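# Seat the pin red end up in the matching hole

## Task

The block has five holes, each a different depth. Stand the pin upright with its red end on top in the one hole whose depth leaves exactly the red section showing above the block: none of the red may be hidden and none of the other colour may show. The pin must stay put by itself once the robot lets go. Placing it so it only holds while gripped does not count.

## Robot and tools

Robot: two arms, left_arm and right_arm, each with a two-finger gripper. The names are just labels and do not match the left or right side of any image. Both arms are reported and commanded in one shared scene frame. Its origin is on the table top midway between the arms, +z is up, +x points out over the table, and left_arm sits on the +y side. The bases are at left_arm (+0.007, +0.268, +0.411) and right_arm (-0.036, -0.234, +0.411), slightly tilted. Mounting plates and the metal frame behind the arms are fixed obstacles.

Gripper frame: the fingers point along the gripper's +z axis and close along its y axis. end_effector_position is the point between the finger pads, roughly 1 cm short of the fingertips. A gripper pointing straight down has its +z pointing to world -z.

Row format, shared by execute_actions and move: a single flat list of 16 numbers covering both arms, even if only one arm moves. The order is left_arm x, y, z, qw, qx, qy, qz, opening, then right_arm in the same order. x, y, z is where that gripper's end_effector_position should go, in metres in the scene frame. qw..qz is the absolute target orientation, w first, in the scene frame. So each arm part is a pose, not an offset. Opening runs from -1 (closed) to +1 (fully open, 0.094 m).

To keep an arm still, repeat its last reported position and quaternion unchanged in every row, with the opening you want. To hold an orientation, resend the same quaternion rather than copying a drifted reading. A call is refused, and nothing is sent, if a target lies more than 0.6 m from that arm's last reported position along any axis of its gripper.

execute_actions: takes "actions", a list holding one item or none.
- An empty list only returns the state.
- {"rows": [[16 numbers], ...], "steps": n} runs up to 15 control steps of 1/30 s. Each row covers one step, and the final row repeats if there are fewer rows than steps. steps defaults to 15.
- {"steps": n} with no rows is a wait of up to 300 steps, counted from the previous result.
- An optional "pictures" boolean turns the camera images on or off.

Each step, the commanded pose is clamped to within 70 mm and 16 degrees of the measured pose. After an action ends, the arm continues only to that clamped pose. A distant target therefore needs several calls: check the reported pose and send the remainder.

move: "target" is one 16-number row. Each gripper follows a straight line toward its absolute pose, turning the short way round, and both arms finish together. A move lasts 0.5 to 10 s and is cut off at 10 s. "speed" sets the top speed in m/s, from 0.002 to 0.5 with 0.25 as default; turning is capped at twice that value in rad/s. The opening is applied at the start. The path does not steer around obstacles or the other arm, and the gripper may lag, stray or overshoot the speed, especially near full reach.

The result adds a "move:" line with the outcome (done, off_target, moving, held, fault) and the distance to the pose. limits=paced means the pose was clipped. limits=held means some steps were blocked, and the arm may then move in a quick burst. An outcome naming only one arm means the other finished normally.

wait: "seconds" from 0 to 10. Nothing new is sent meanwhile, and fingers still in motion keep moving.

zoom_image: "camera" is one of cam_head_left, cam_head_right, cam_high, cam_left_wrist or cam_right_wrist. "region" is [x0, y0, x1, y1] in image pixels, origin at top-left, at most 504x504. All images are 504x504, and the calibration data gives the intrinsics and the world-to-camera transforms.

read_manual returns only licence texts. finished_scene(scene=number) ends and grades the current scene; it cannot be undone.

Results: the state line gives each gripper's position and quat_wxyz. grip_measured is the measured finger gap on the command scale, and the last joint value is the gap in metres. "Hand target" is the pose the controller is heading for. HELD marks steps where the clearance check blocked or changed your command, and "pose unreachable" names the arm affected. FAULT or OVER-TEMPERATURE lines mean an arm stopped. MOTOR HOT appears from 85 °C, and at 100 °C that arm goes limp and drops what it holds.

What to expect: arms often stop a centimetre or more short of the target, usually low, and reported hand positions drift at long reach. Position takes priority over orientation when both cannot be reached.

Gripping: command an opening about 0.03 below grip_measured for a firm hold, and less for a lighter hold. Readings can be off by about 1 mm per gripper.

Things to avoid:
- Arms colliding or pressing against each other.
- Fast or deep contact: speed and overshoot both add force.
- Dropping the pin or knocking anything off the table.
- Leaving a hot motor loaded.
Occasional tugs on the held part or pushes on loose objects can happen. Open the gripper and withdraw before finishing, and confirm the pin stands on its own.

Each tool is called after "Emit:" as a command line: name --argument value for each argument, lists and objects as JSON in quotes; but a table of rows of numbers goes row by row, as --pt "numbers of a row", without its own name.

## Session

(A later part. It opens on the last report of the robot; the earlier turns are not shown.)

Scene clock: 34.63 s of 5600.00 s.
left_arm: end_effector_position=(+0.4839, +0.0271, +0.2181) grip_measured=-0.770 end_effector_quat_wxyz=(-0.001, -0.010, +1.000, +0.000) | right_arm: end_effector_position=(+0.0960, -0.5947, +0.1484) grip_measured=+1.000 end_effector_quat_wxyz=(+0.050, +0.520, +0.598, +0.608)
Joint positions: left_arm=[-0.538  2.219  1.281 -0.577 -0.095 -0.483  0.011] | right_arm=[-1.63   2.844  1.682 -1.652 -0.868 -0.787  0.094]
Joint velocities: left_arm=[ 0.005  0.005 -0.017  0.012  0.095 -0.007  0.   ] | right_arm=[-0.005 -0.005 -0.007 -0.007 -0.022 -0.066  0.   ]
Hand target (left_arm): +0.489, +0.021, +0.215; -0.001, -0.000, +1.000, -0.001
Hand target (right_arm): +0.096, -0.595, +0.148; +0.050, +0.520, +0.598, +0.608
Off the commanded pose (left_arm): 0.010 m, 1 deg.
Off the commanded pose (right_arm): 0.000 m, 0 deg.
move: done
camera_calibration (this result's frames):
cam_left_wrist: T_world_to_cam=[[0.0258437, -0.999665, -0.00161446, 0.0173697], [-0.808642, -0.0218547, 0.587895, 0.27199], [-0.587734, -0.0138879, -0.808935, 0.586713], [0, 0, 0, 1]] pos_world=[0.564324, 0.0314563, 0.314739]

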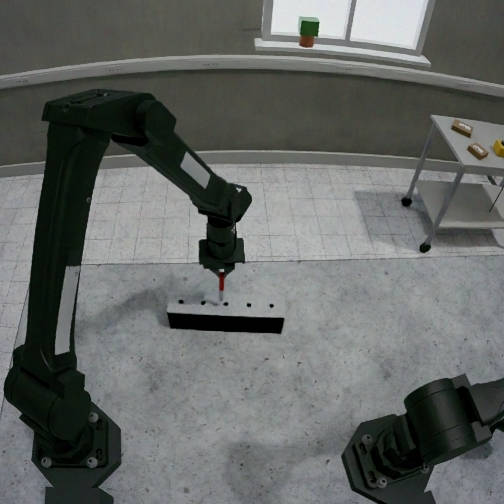

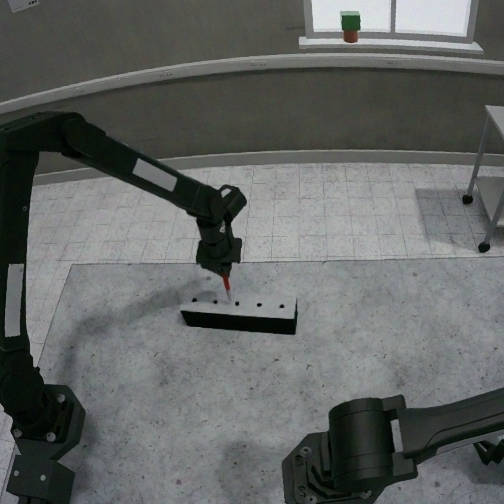

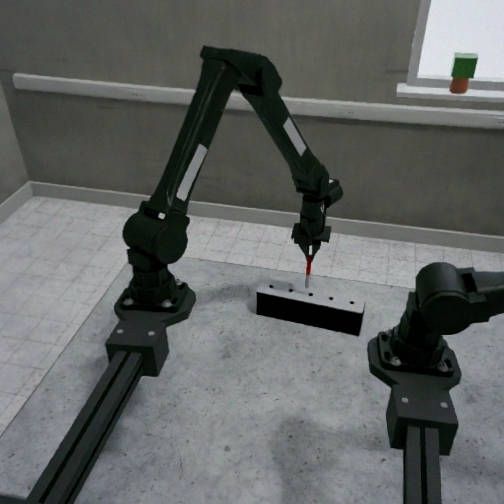

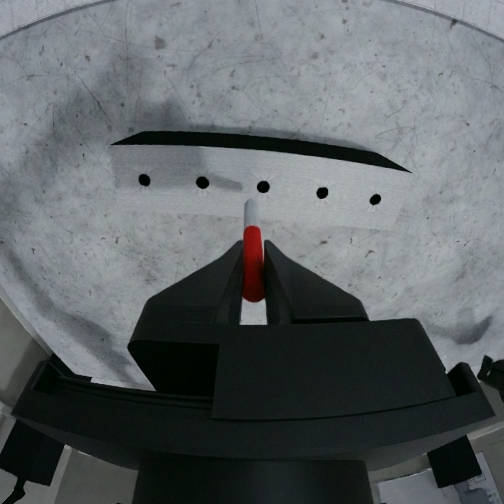

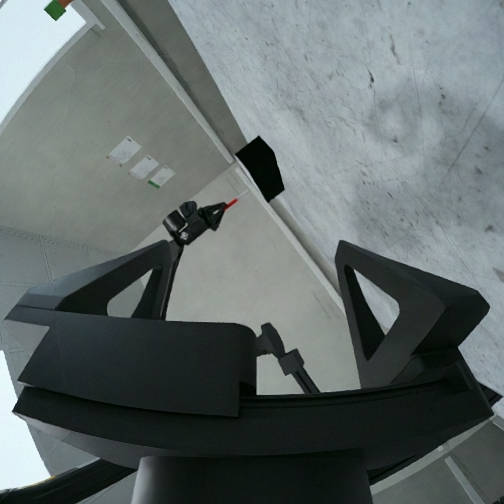

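Emit:
move --target '[0.495,0.006,0.193,0,0,1,0,-0.82,0.096,-0.5947,0.1484,0.05,0.52,0.598,0.608,1]' --speed 0.08

Emit:
zoom_image --camera "cam_left_wrist" --region '[200,150,310,260]'

Emit:
zoom_image --camera "cam_head_right" --region '[190,260,280,330]'

Scene clock: 41.10 s of 5600.00 s.
left_arm: end_effector_position=(+0.4792, +0.0174, +0.1909) grip_measured=-0.770 end_effector_quat_wxyz=(-0.013, -0.001, +1.000, +0.006) | right_arm: end_effector_position=(+0.0960, -0.5947, +0.1484) grip_measured=+1.000 end_effector_quat_wxyz=(+0.050, +0.520, +0.598, +0.608)
Joint positions: left_arm=[-0.553  2.291  1.324 -0.577 -0.095 -0.482  0.011] | right_arm=[-1.63   2.844  1.682 -1.652 -0.868 -0.787  0.094]
Joint velocities: left_arm=[-0.015 -0.005 -0.007 -0.022 -0.051 -0.007  0.   ] | right_arm=[ 0.005 -0.005 -0.007 -0.027 -0.022 -0.037  0.   ]
Hand target (left_arm): +0.495, +0.006, +0.194; +0.000, -0.000, +1.000, +0.000
Hand target (right_arm): +0.096, -0.595, +0.148; +0.050, +0.520, +0.598, +0.608
Off the commanded pose (left_arm): 0.020 m, 2 deg.
Off the commanded pose (right_arm): 0.000 m, 0 deg.
After step 90, 2.50 s passed at rest.
move: off_target (left_arm)
camera_calibration (this result's frames):
cam_left_wrist: T_world_to_cam=[[0.00724697, -0.999875, -0.0140431, 0.0190294], [-0.793709, -0.0142938, 0.608129, 0.272847], [-0.608254, 0.00673903, -0.793714, 0.568404], [0, 0, 0, 1]] pos_world=[0.562158, 0.0190966, 0.285491]

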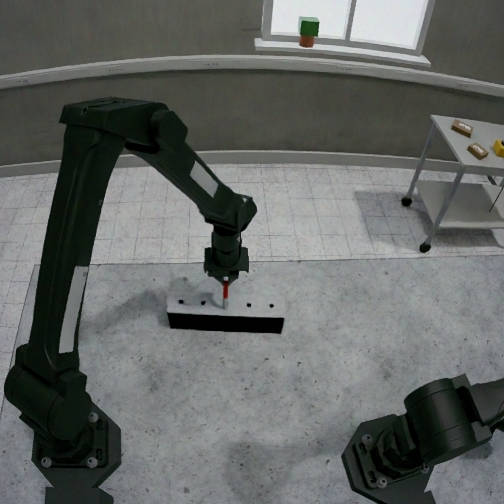

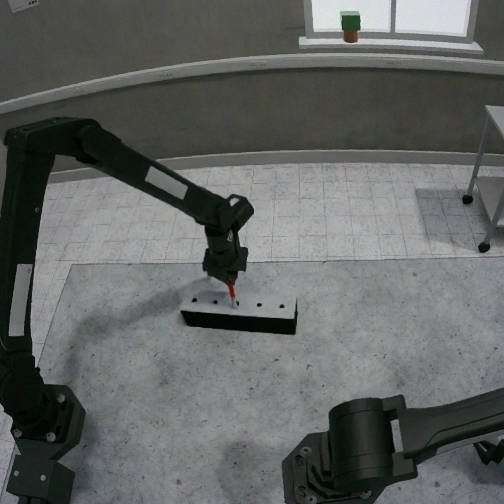

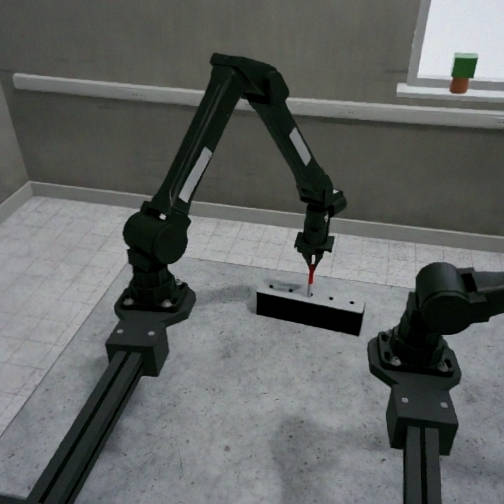

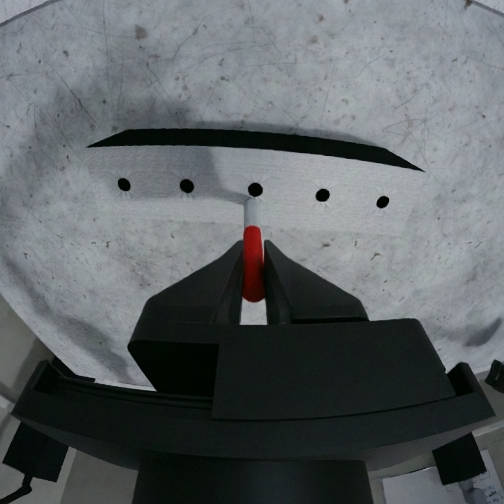

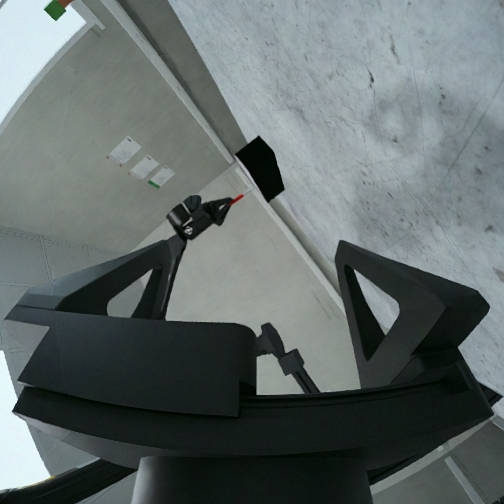

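Region (200, 150, 310, 260) of cam_left_wrist's 504x504 image, scaled by 4.582, with more detail than that image has.

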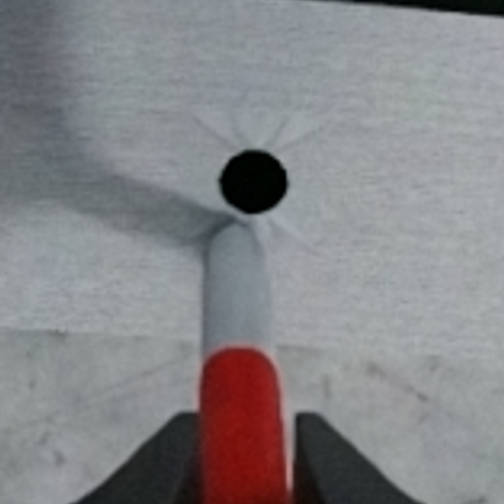

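Region (190, 260, 280, 330) of cam_head_right's 504x504 image, scaled by 5.600, with more detail than that image has.

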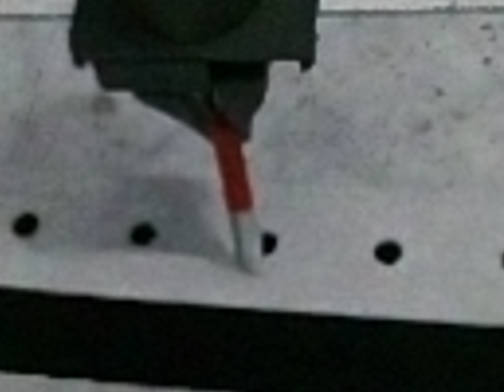

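Emit:
execute_actions --actions '[{"rows":[[0.5015,0.0025,0.194,0.013,0,1,-0.007,-0.82,0.096,-0.5947,0.1484,0.05,0.52,0.598,0.608,1]]}]'

Emit:
zoom_image --camera "cam_left_wrist" --region '[200,150,310,260]'

Scene clock: 46.80 s of 5600.00 s.
left_arm: end_effector_position=(+0.4840, +0.0149, +0.1910) grip_measured=-0.770 end_effector_quat_wxyz=(-0.004, -0.002, +1.000, +0.001) | right_arm: end_effector_position=(+0.0960, -0.5947, +0.1484) grip_measured=+1.000 end_effector_quat_wxyz=(+0.050, +0.520, +0.598, +0.608)
Joint positions: left_arm=[-0.553  2.291  1.324 -0.556 -0.095 -0.482  0.011] | right_arm=[-1.63   2.844  1.682 -1.652 -0.868 -0.787  0.094]
Joint velocities: left_arm=[ 0.005 -0.015  0.017  0.007 -0.022 -0.037 -0.   ] | right_arm=[-0.005 -0.005 -0.007 -0.007 -0.066  0.037  0.   ]
Hand target (left_arm): +0.501, +0.003, +0.194; +0.013, +0.000, +1.000, -0.007
Hand target (right_arm): +0.096, -0.595, +0.148; +0.050, +0.520, +0.598, +0.608
Off the commanded pose (left_arm): 0.022 m, 2 deg.
Off the commanded pose (right_arm): 0.000 m, 0 deg.
Steps of this call (steps 1 to 90: nothing new was sent; then 2.20 s passed at rest; steps 91 to 105: all 15 steps of this action). Readings (end_effector_position):
91: left_arm (+0.4798, +0.0171, +0.1909) | right_arm (+0.0960, -0.5947, +0.1484)
92: left_arm (+0.4809, +0.0165, +0.1909) | right_arm (+0.0960, -0.5947, +0.1484)
94: left_arm (+0.4829, +0.0155, +0.1909) | right_arm (+0.0960, -0.5947, +0.1484)
98: left_arm (+0.4840, +0.0149, +0.1910) | right_arm (+0.0960, -0.5947, +0.1484)
105: the state above
camera_calibration (this result's frames):
cam_left_wrist: T_world_to_cam=[[0.00943706, -0.999946, -0.00428881, 0.0136002], [-0.804827, -0.0101408, 0.593422, 0.284711], [-0.593434, -0.00214841, -0.80488, 0.566466], [0, 0, 0, 1]] pos_world=[0.565175, 0.0177037, 0.287041]

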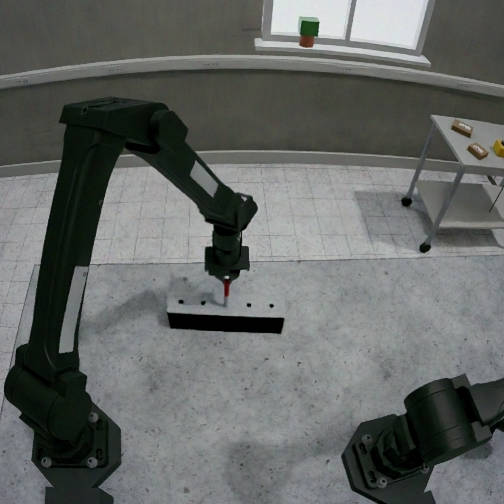

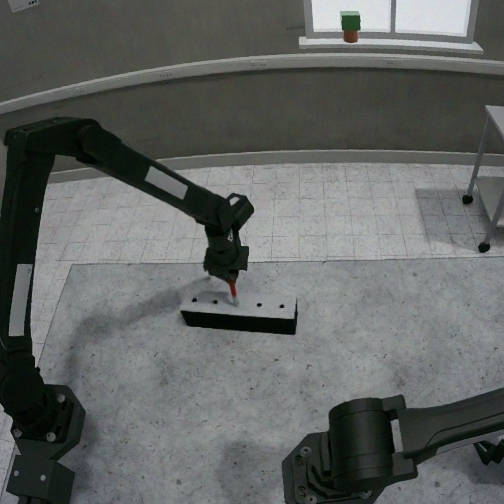

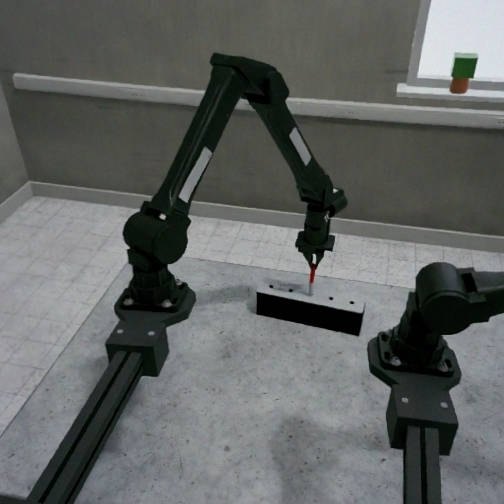

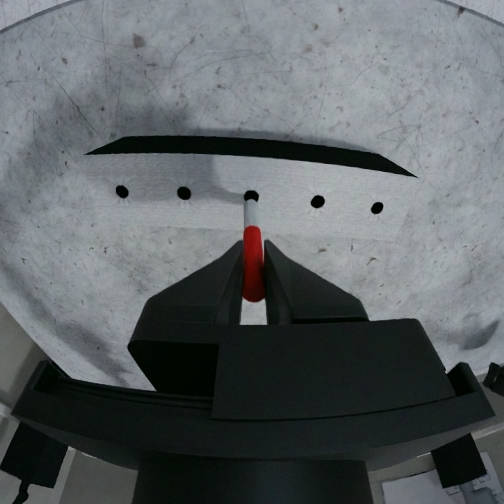

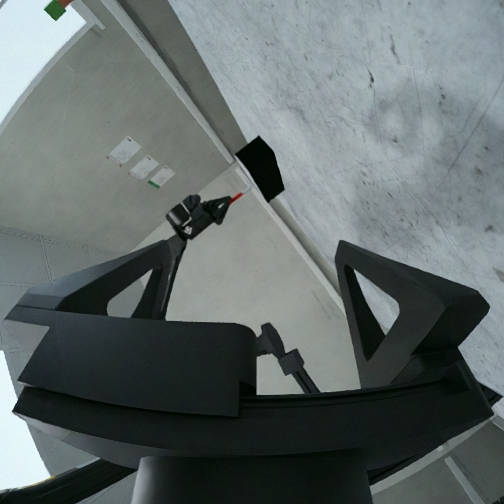

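Region (200, 150, 310, 260) of cam_left_wrist's 504x504 image, scaled by 4.582, with more detail than that image has.

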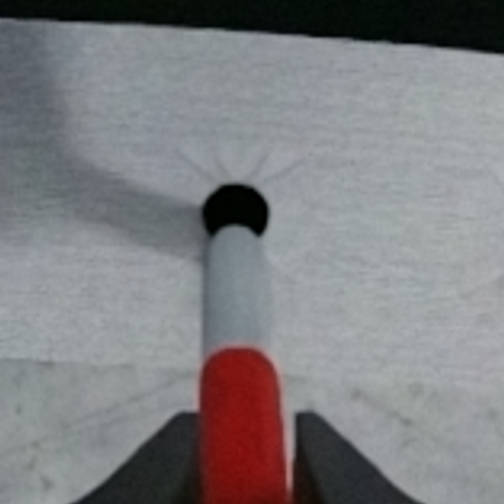

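Emit:
execute_actions --actions '[{"rows":[[0.507,0.0073,0.191,0.0175,0,1,-0.0095,-0.82,0.096,-0.5947,0.1484,0.05,0.52,0.598,0.608,1]]}]'

Emit:
zoom_image --camera "cam_left_wrist" --region '[200,150,310,260]'

Emit:
zoom_image --camera "cam_head_right" --region '[190,260,280,330]'

Scene clock: 51.60 s of 5600.00 s.
left_arm: end_effector_position=(+0.4876, +0.0130, +0.1911) grip_measured=-0.770 end_effector_quat_wxyz=(+0.003, -0.002, +1.000, -0.002) | right_arm: end_effector_position=(+0.0960, -0.5947, +0.1484) grip_measured=+1.000 end_effector_quat_wxyz=(+0.050, +0.520, +0.598, +0.608)
Joint positions: left_arm=[-0.553  2.291  1.325 -0.542 -0.095 -0.481  0.011] | right_arm=[-1.63   2.844  1.682 -1.652 -0.868 -0.787  0.094]
Joint velocities: left_arm=[ 0.005  0.005 -0.002 -0.012 -0.037 -0.022 -0.   ] | right_arm=[-0.005 -0.015  0.002  0.012  0.066  0.037  0.   ]
Hand target (left_arm): +0.507, +0.008, +0.191; +0.018, +0.000, +1.000, -0.009
Hand target (right_arm): +0.096, -0.595, +0.148; +0.050, +0.520, +0.598, +0.608
Off the commanded pose (left_arm): 0.020 m, 2 deg.
Off the commanded pose (right_arm): 0.000 m, 0 deg.
Steps of this call (steps 1 to 90: nothing new was sent; then 1.30 s passed at rest; steps 91 to 105: all 15 steps of this action). Readings (end_effector_position):
91: left_arm (+0.4844, +0.0147, +0.1910) | right_arm (+0.0960, -0.5947, +0.1484)
92: left_arm (+0.4852, +0.0143, +0.1910) | right_arm (+0.0960, -0.5947, +0.1484)
94: left_arm (+0.4868, +0.0135, +0.1911) | right_arm (+0.0960, -0.5947, +0.1484)
98: left_arm (+0.4876, +0.0130, +0.1911) | right_arm (+0.0960, -0.5947, +0.1484)
105: the state above
camera_calibration (this result's frames):
cam_left_wrist: T_world_to_cam=[[0.0105704, -0.99994, 0.00300606, 0.00975555], [-0.812946, -0.00684313, 0.582299, 0.293571], [-0.582244, -0.00859889, -0.812969, 0.564908], [0, 0, 0, 1]] pos_world=[0.567468, 0.0166215, 0.288277]

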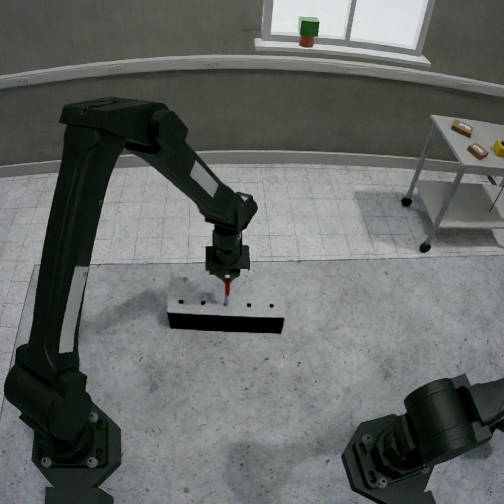

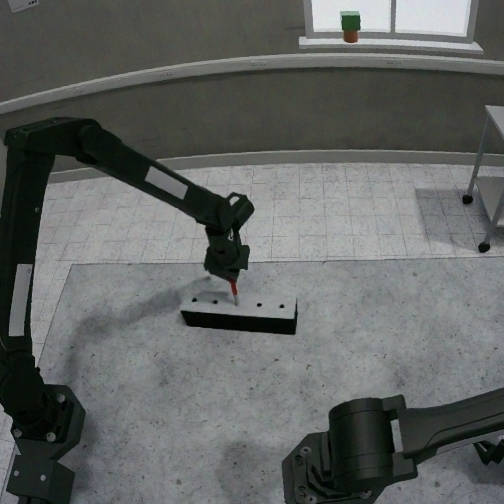

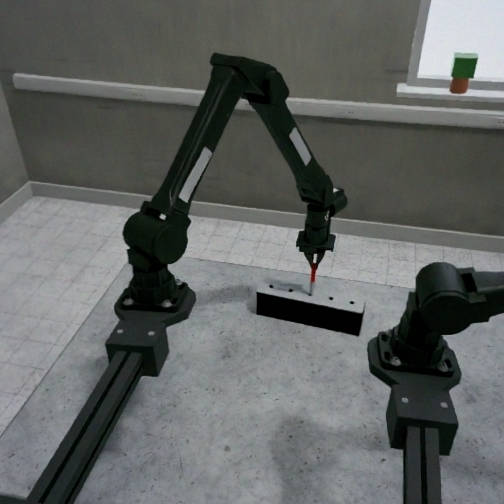

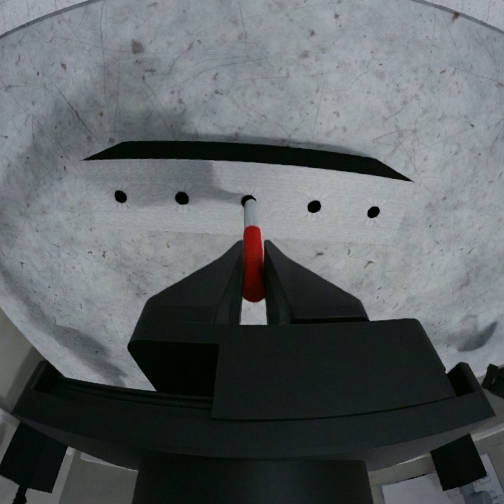

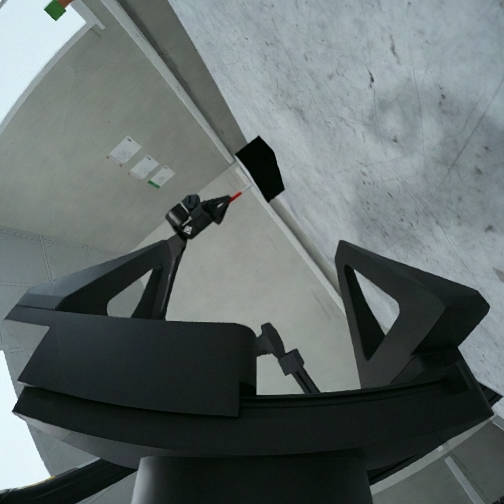

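Region (200, 150, 310, 260) of cam_left_wrist's 504x504 image, scaled by 4.582, with more detail than that image has.

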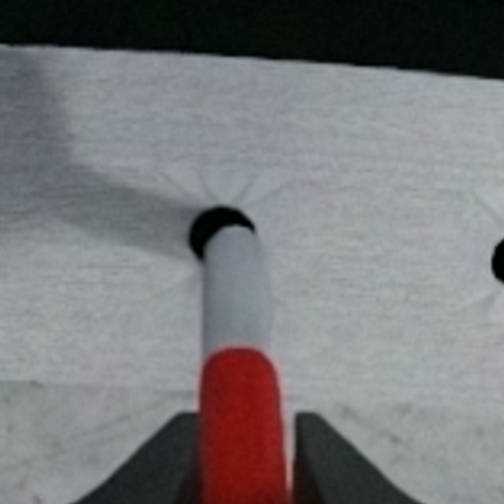

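Region (190, 260, 280, 330) of cam_head_right's 504x504 image, scaled by 5.600, with more detail than that image has.

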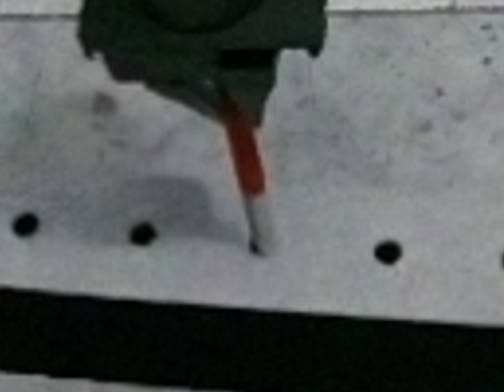

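Emit:
execute_actions --actions '[{"rows":[[0.508,0.009,0.191,0.0175,0,1,-0.0095,-0.82,0.096,-0.5947,0.1484,0.05,0.52,0.598,0.608,1]]}]' --pictures false

Emit:
execute_actions --actions '[{"rows":[[0.508,0.009,0.187,0.0175,0,1,-0.0095,-0.82,0.096,-0.5947,0.1484,0.05,0.52,0.598,0.608,1]]}]'

Emit:
zoom_image --camera "cam_left_wrist" --region '[200,150,310,260]'

Scene clock: 56.73 s of 5600.00 s.
left_arm: end_effector_position=(+0.4887, +0.0153, +0.1909) grip_measured=-0.770 end_effector_quat_wxyz=(+0.003, -0.003, +1.000, -0.002) | right_arm: end_effector_position=(+0.0960, -0.5947, +0.1484) grip_measured=+1.000 end_effector_quat_wxyz=(+0.050, +0.520, +0.598, +0.608)
Joint positions: left_arm=[-0.548  2.291  1.325 -0.542 -0.095 -0.479  0.011] | right_arm=[-1.63   2.844  1.682 -1.652 -0.868 -0.787  0.094]
Joint velocities: left_arm=[-0.005 -0.015 -0.007  0.002  0.007 -0.066 -0.001] | right_arm=[-0.005 -0.005  0.022 -0.002 -0.022  0.007  0.   ]
Hand target (left_arm): +0.508, +0.010, +0.191; +0.018, -0.000, +1.000, -0.009
Hand target (right_arm): +0.096, -0.595, +0.148; +0.050, +0.520, +0.598, +0.608
Off the commanded pose (left_arm): 0.020 m, 2 deg.
Off the commanded pose (right_arm): 0.000 m, 0 deg.
Steps of this call (steps 1 to 90: nothing new was sent; then 1.63 s passed at rest; steps 91 to 105: all 15 steps of this action). Readings (end_effector_position):
91: left_arm (+0.4877, +0.0132, +0.1911) | right_arm (+0.0960, -0.5947, +0.1484)
92: left_arm (+0.4878, +0.0134, +0.1911) | right_arm (+0.0960, -0.5947, +0.1484)
94: left_arm (+0.4880, +0.0138, +0.1911) | right_arm (+0.0960, -0.5947, +0.1484)
98: left_arm (+0.4885, +0.0149, +0.1909) | right_arm (+0.0960, -0.5947, +0.1484)
105: the state above

Scene clock: 57.23 s of 5600.00 s.
left_arm: end_effector_position=(+0.4891, +0.0150, +0.1895) grip_measured=-0.770 end_effector_quat_wxyz=(+0.004, -0.003, +1.000, -0.003) | right_arm: end_effector_position=(+0.0960, -0.5947, +0.1484) grip_measured=+1.000 end_effector_quat_wxyz=(+0.050, +0.520, +0.598, +0.608)
Joint positions: left_arm=[-0.548  2.294  1.325 -0.536 -0.095 -0.478  0.011] | right_arm=[-1.63   2.844  1.682 -1.652 -0.868 -0.787  0.094]
Joint velocities: left_arm=[ 0.005  0.005 -0.002  0.007 -0.037 -0.007 -0.001] | right_arm=[-0.024 -0.015 -0.022  0.012 -0.022 -0.037  0.   ]
Hand target (left_arm): +0.508, +0.010, +0.187; +0.018, -0.000, +1.000, -0.009
Hand target (right_arm): +0.096, -0.595, +0.148; +0.050, +0.520, +0.598, +0.608
Off the commanded pose (left_arm): 0.020 m, 2 deg.
Off the commanded pose (right_arm): 0.000 m, 0 deg.
Steps of this call (steps 1 to 15: all 15 steps of this action). Readings (end_effector_position):
1: left_arm (+0.4889, +0.0152, +0.1909) | right_arm (+0.0960, -0.5947, +0.1484)
2: left_arm (+0.4891, +0.0151, +0.1907) | right_arm (+0.0960, -0.5947, +0.1484)
4: left_arm (+0.4894, +0.0149, +0.1903) | right_arm (+0.0960, -0.5947, +0.1484)
8: left_arm (+0.4892, +0.0149, +0.1897) | right_arm (+0.0960, -0.5947, +0.1484)
15: the state above
camera_calibration (this result's frames):
cam_left_wrist: T_world_to_cam=[[0.0115898, -0.999925, 0.00396562, 0.0110174], [-0.814361, -0.00713754, 0.580315, 0.296767], [-0.580244, -0.00995521, -0.814382, 0.56378], [0, 0, 0, 1]] pos_world=[0.568678, 0.0187473, 0.28687]

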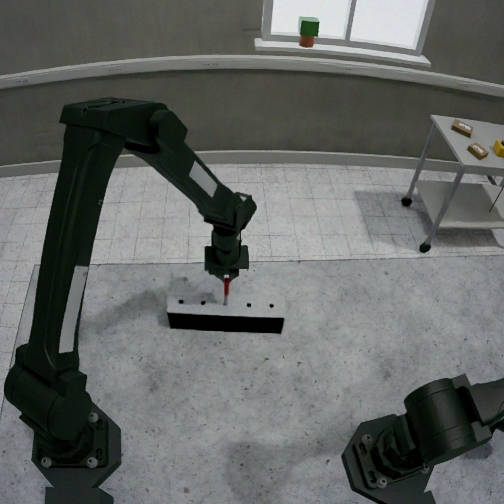

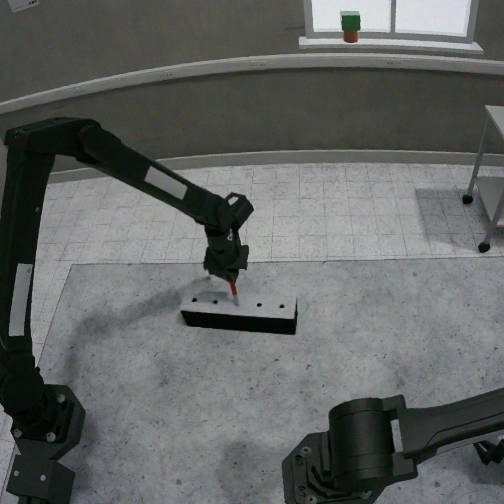

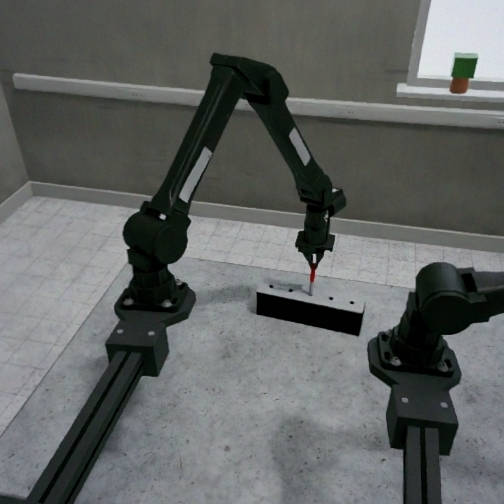

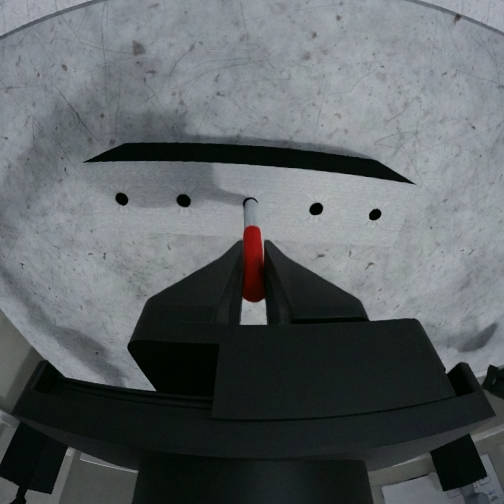

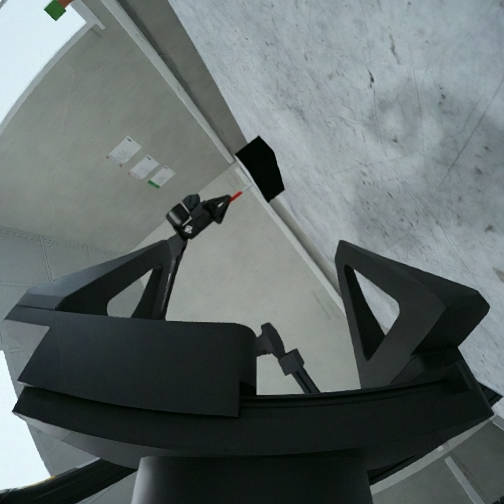

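Region (200, 150, 310, 260) of cam_left_wrist's 504x504 image, scaled by 4.582, with more detail than that image has.

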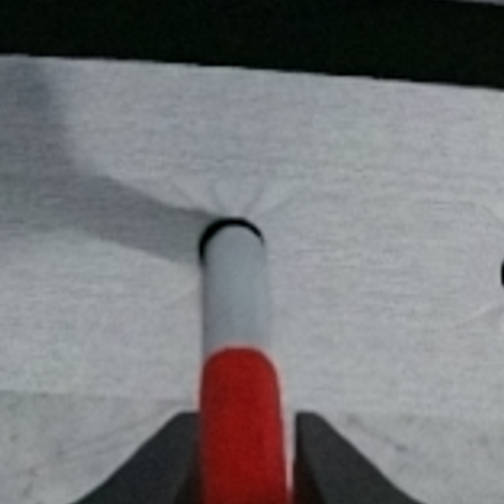

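Emit:
execute_actions --actions '[{"rows":[[0.507,0.0096,0.181,0.016,0,1,-0.0087,-0.82,0.096,-0.5947,0.1484,0.05,0.52,0.598,0.608,1]]}]' --pictures false

Emit:
execute_actions --actions '[{"rows":[[0.507,0.0096,0.174,0.016,0,1,-0.0087,-0.82,0.096,-0.5947,0.1484,0.05,0.52,0.598,0.608,1]]}]'

Emit:
zoom_image --camera "cam_left_wrist" --region '[200,150,310,260]'

Scene clock: 61.70 s of 5600.00 s.
left_arm: end_effector_position=(+0.4884, +0.0156, +0.1829) grip_measured=-0.770 end_effector_quat_wxyz=(+0.003, -0.003, +1.000, -0.002) | right_arm: end_effector_position=(+0.0960, -0.5947, +0.1484) grip_measured=+1.000 end_effector_quat_wxyz=(+0.050, +0.520, +0.598, +0.608)
Joint positions: left_arm=[-0.547  2.308  1.329 -0.528 -0.095 -0.476  0.011] | right_arm=[-1.63   2.844  1.682 -1.652 -0.868 -0.787  0.094]
Joint velocities: left_arm=[-0.015 -0.005  0.007  0.022 -0.022 -0.037 -0.001] | right_arm=[-0.015 -0.005 -0.032 -0.032  0.007 -0.037  0.   ]
Hand target (left_arm): +0.506, +0.010, +0.181; +0.016, +0.000, +1.000, -0.009
Hand target (right_arm): +0.096, -0.595, +0.148; +0.050, +0.520, +0.598, +0.608
Off the commanded pose (left_arm): 0.020 m, 2 deg.
Off the commanded pose (right_arm): 0.000 m, 0 deg.
Steps of this call (steps 1 to 90: nothing new was sent; then 0.97 s passed at rest; steps 91 to 105: all 15 steps of this action). Readings (end_effector_position):
91: left_arm (+0.4890, +0.0150, +0.1891) | right_arm (+0.0960, -0.5947, +0.1484)
92: left_arm (+0.4894, +0.0147, +0.1887) | right_arm (+0.0960, -0.5947, +0.1484)
94: left_arm (+0.4899, +0.0145, +0.1870) | right_arm (+0.0960, -0.5947, +0.1484)
98: left_arm (+0.4885, +0.0156, +0.1835) | right_arm (+0.0960, -0.5947, +0.1484)
105: the state above

Scene clock: 62.20 s of 5600.00 s.
left_arm: end_effector_position=(+0.4886, +0.0157, +0.1757) grip_measured=-0.770 end_effector_quat_wxyz=(+0.003, -0.003, +1.000, -0.002) | right_arm: end_effector_position=(+0.0960, -0.5947, +0.1484) grip_measured=+1.000 end_effector_quat_wxyz=(+0.050, +0.520, +0.598, +0.608)
Joint positions: left_arm=[-0.545  2.324  1.335 -0.518 -0.095 -0.476  0.011] | right_arm=[-1.63   2.844  1.682 -1.652 -0.868 -0.787  0.094]
Joint velocities: left_arm=[-0.005 -0.005  0.012 -0.012 -0.022  0.066 -0.001] | right_arm=[-0.005 -0.015  0.017 -0.017 -0.022  0.022  0.   ]
Hand target (left_arm): +0.507, +0.010, +0.174; +0.016, -0.000, +1.000, -0.009
Hand target (right_arm): +0.096, -0.595, +0.148; +0.050, +0.520, +0.598, +0.608
Off the commanded pose (left_arm): 0.019 m, 2 deg.
Off the commanded pose (right_arm): 0.000 m, 0 deg.
Steps of this call (steps 1 to 15: all 15 steps of this action). Readings (end_effector_position):
1: left_arm (+0.4887, +0.0154, +0.1826) | right_arm (+0.0960, -0.5947, +0.1484)
2: left_arm (+0.4894, +0.0150, +0.1821) | right_arm (+0.0960, -0.5947, +0.1484)
4: left_arm (+0.4901, +0.0149, +0.1803) | right_arm (+0.0960, -0.5947, +0.1484)
8: left_arm (+0.4885, +0.0157, +0.1763) | right_arm (+0.0960, -0.5947, +0.1484)
15: the state above
camera_calibration (this result's frames):
cam_left_wrist: T_world_to_cam=[[0.0125029, -0.999918, 0.00260339, 0.0115518], [-0.813073, -0.00865106, 0.582097, 0.303453], [-0.582027, -0.00939466, -0.813115, 0.552876], [0, 0, 0, 1]] pos_world=[0.568374, 0.0193701, 0.272883]

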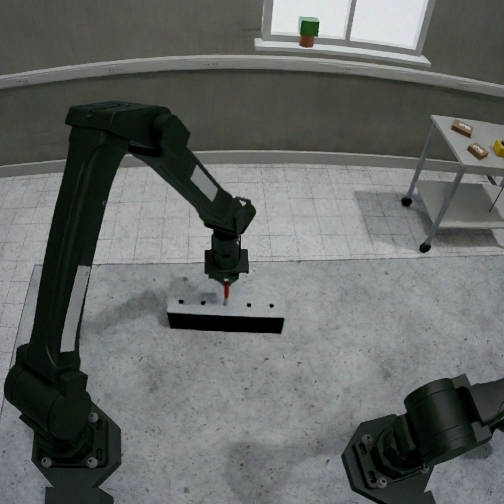

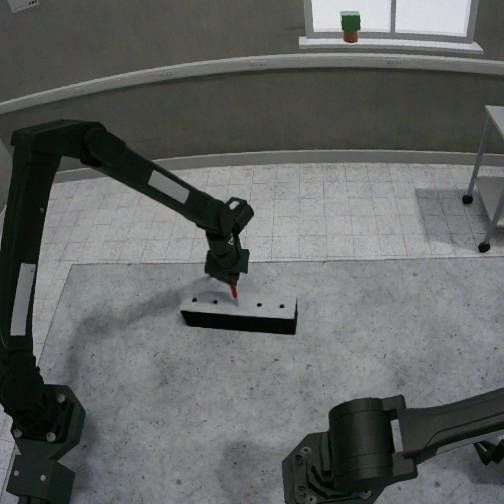

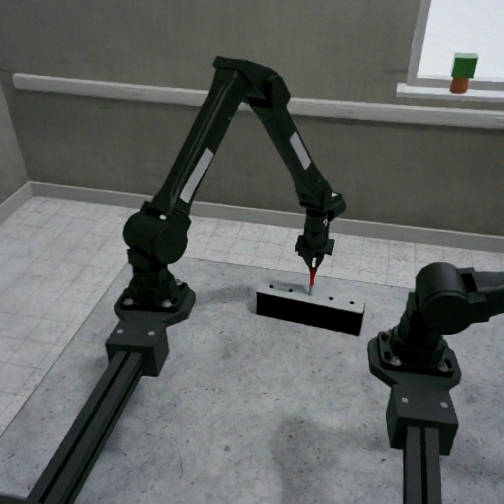

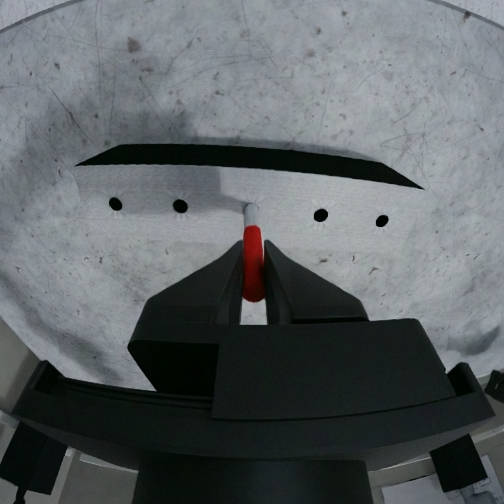

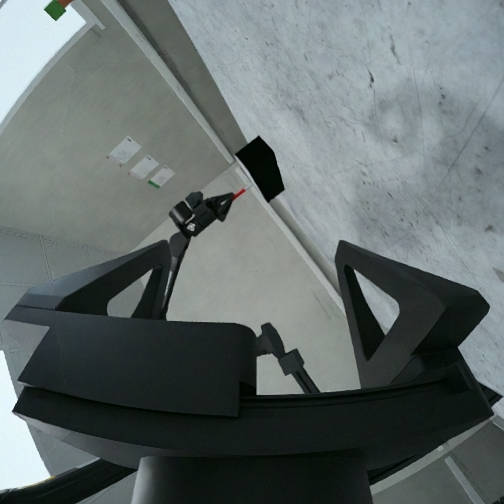

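Region (200, 150, 310, 260) of cam_left_wrist's 504x504 image, scaled by 4.582, with more detail than that image has.

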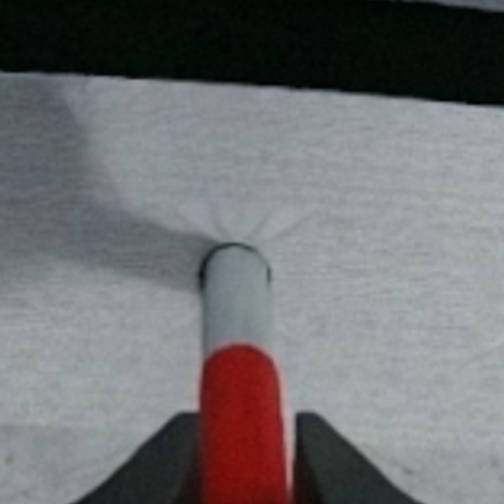

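In.

Emit:
execute_actions --actions '[{"rows":[[0.506,0.010,0.164,0.016,0,1,-0.0087,-0.82,0.096,-0.5947,0.1484,0.05,0.52,0.598,0.608,1]],"steps":10}]' --pictures false

Emit:
execute_actions --actions '[{"rows":[[0.5055,0.0105,0.154,0.016,0,1,-0.0087,-0.82,0.096,-0.5947,0.1484,0.05,0.52,0.598,0.608,1]],"steps":10}]' --pictures false

Emit:
execute_actions --actions '[{"rows":[[0.505,0.011,0.144,0.016,0,1,-0.0087,-0.82,0.096,-0.5947,0.1484,0.05,0.52,0.598,0.608,1]]}]'

Emit:
zoom_image --camera "cam_left_wrist" --region '[200,150,310,260]'

Scene clock: 67.93 s of 5600.00 s.
left_arm: end_effector_position=(+0.4880, +0.0158, +0.1657) grip_measured=-0.770 end_effector_quat_wxyz=(+0.003, -0.003, +1.000, -0.002) | right_arm: end_effector_position=(+0.0960, -0.5947, +0.1484) grip_measured=+1.000 end_effector_quat_wxyz=(+0.050, +0.520, +0.598, +0.608)
Joint positions: left_arm=[-0.544  2.346  1.341 -0.501 -0.095 -0.474  0.011] | right_arm=[-1.63   2.844  1.682 -1.652 -0.868 -0.787  0.094]
Joint velocities: left_arm=[ 0.005 -0.005 -0.007 -0.002 -0.095 -0.022 -0.   ] | right_arm=[-0.005 -0.005 -0.027 -0.017 -0.007 -0.007  0.   ]
Hand target (left_arm): +0.505, +0.011, +0.164; +0.016, +0.000, +1.000, -0.009
Hand target (right_arm): +0.096, -0.595, +0.148; +0.050, +0.520, +0.598, +0.608
Off the commanded pose (left_arm): 0.019 m, 2 deg.
Off the commanded pose (right_arm): 0.000 m, 0 deg.
Steps of this call (steps 1 to 90: nothing new was sent; then 2.40 s passed at rest; steps 91 to 100: all 10 steps of this action). Readings (end_effector_position):
91: left_arm (+0.4887, +0.0155, +0.1753) | right_arm (+0.0960, -0.5947, +0.1484)
92: left_arm (+0.4897, +0.0150, +0.1747) | right_arm (+0.0960, -0.5947, +0.1484)
94: left_arm (+0.4899, +0.0150, +0.1719) | right_arm (+0.0960, -0.5947, +0.1484)
98: left_arm (+0.4879, +0.0160, +0.1663) | right_arm (+0.0960, -0.5947, +0.1484)
100: the state above

Scene clock: 68.27 s of 5600.00 s.
left_arm: end_effector_position=(+0.4884, +0.0161, +0.1587) grip_measured=-0.770 end_effector_quat_wxyz=(+0.004, -0.003, +1.000, -0.002) | right_arm: end_effector_position=(+0.0960, -0.5947, +0.1484) grip_measured=+1.000 end_effector_quat_wxyz=(+0.050, +0.520, +0.598, +0.608)
Joint positions: left_arm=[-0.542  2.361  1.346 -0.489 -0.096 -0.472  0.011] | right_arm=[-1.63   2.844  1.682 -1.652 -0.868 -0.787  0.094]
Joint velocities: left_arm=[-0.005  0.073  0.032  0.051 -0.022  0.022  0.001] | right_arm=[-0.005  0.015 -0.002 -0.002  0.022 -0.007  0.   ]
Hand target (left_arm): +0.505, +0.011, +0.155; +0.016, -0.000, +1.000, -0.009
Hand target (right_arm): +0.096, -0.595, +0.148; +0.050, +0.520, +0.598, +0.608
Off the commanded pose (left_arm): 0.019 m, 2 deg.
Off the commanded pose (right_arm): 0.000 m, 0 deg.
Steps of this call (steps 1 to 10: all 10 steps of this action). Readings (end_effector_position):
1: left_arm (+0.4886, +0.0157, +0.1652) | right_arm (+0.0960, -0.5947, +0.1484)
2: left_arm (+0.4898, +0.0151, +0.1648) | right_arm (+0.0960, -0.5947, +0.1484)
4: left_arm (+0.4901, +0.0156, +0.1640) | right_arm (+0.0960, -0.5947, +0.1484)
8: left_arm (+0.4890, +0.0161, +0.1611) | right_arm (+0.0960, -0.5947, +0.1484)
10: the state above

Scene clock: 68.77 s of 5600.00 s.
left_arm: end_effector_position=(+0.4886, +0.0160, +0.1474) grip_measured=-0.770 end_effector_quat_wxyz=(+0.005, -0.003, +1.000, -0.002) | right_arm: end_effector_position=(+0.0960, -0.5947, +0.1484) grip_measured=+1.000 end_effector_quat_wxyz=(+0.050, +0.520, +0.598, +0.608)
Joint positions: left_arm=[-0.54   2.387  1.357 -0.473 -0.096 -0.47   0.011] | right_arm=[-1.63   2.844  1.682 -1.652 -0.868 -0.787  0.094]
Joint velocities: left_arm=[-0.005 -0.015 -0.007  0.002  0.007 -0.022  0.001] | right_arm=[-0.005  0.015 -0.002 -0.002 -0.022 -0.007  0.   ]
Hand target (left_arm): +0.505, +0.011, +0.144; +0.016, -0.000, +1.000, -0.009
Hand target (right_arm): +0.096, -0.595, +0.148; +0.050, +0.520, +0.598, +0.608
Off the commanded pose (left_arm): 0.017 m, 2 deg.
Off the commanded pose (right_arm): 0.000 m, 0 deg.
Steps of this call (steps 1 to 15: all 15 steps of this action). Readings (end_effector_position):
1: left_arm (+0.4884, +0.0160, +0.1572) | right_arm (+0.0960, -0.5947, +0.1484)
2: left_arm (+0.4891, +0.0156, +0.1557) | right_arm (+0.0960, -0.5947, +0.1484)
4: left_arm (+0.4892, +0.0161, +0.1535) | right_arm (+0.0960, -0.5947, +0.1484)
8: left_arm (+0.4885, +0.0161, +0.1489) | right_arm (+0.0960, -0.5947, +0.1484)
15: the state above
camera_calibration (this result's frames):
cam_left_wrist: T_world_to_cam=[[0.012447, -0.999917, 0.00346734, 0.0118781], [-0.814971, -0.00813547, 0.579444, 0.321272], [-0.579367, -0.0100381, -0.815005, 0.528876], [0, 0, 0, 1]] pos_world=[0.568093, 0.0197997, 0.244836]

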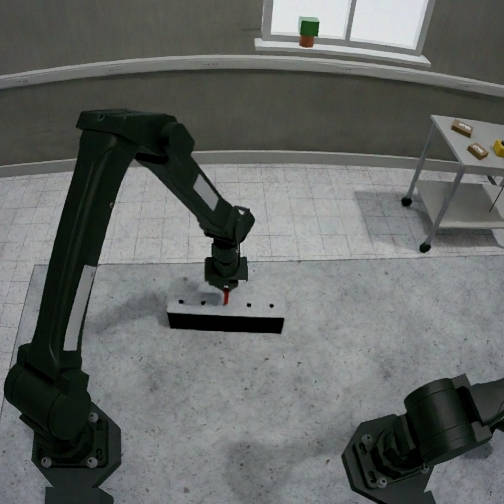

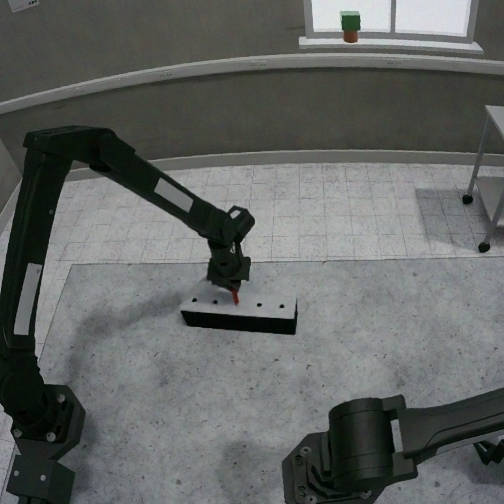

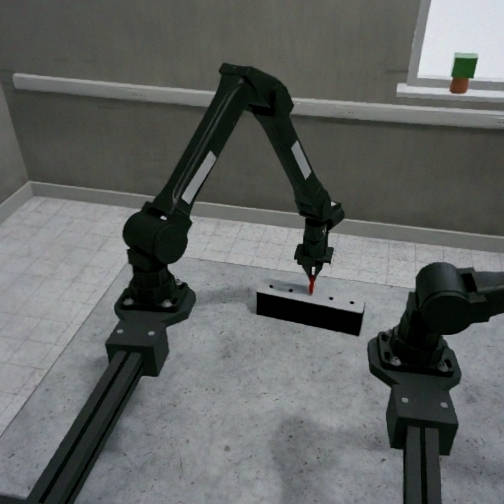

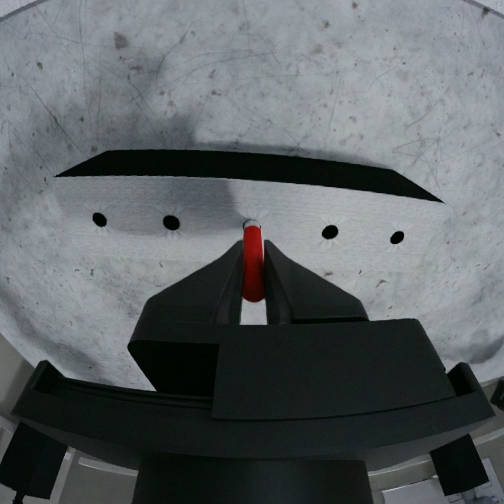

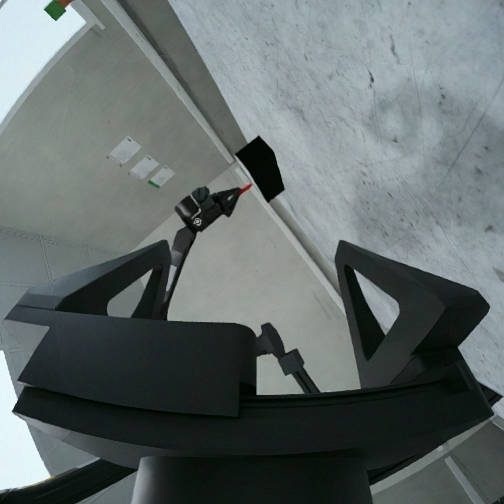

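Region (200, 150, 310, 260) of cam_left_wrist's 504x504 image, scaled by 4.582, with more detail than that image has.

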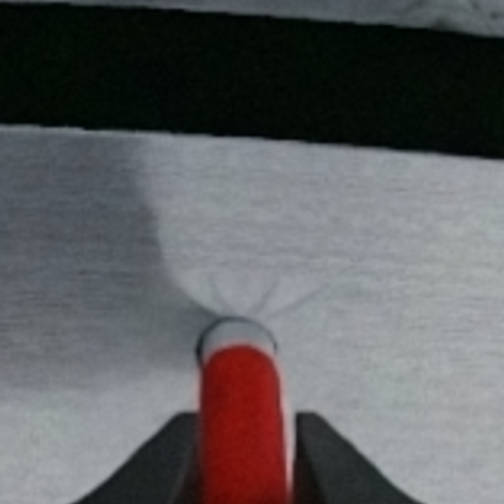

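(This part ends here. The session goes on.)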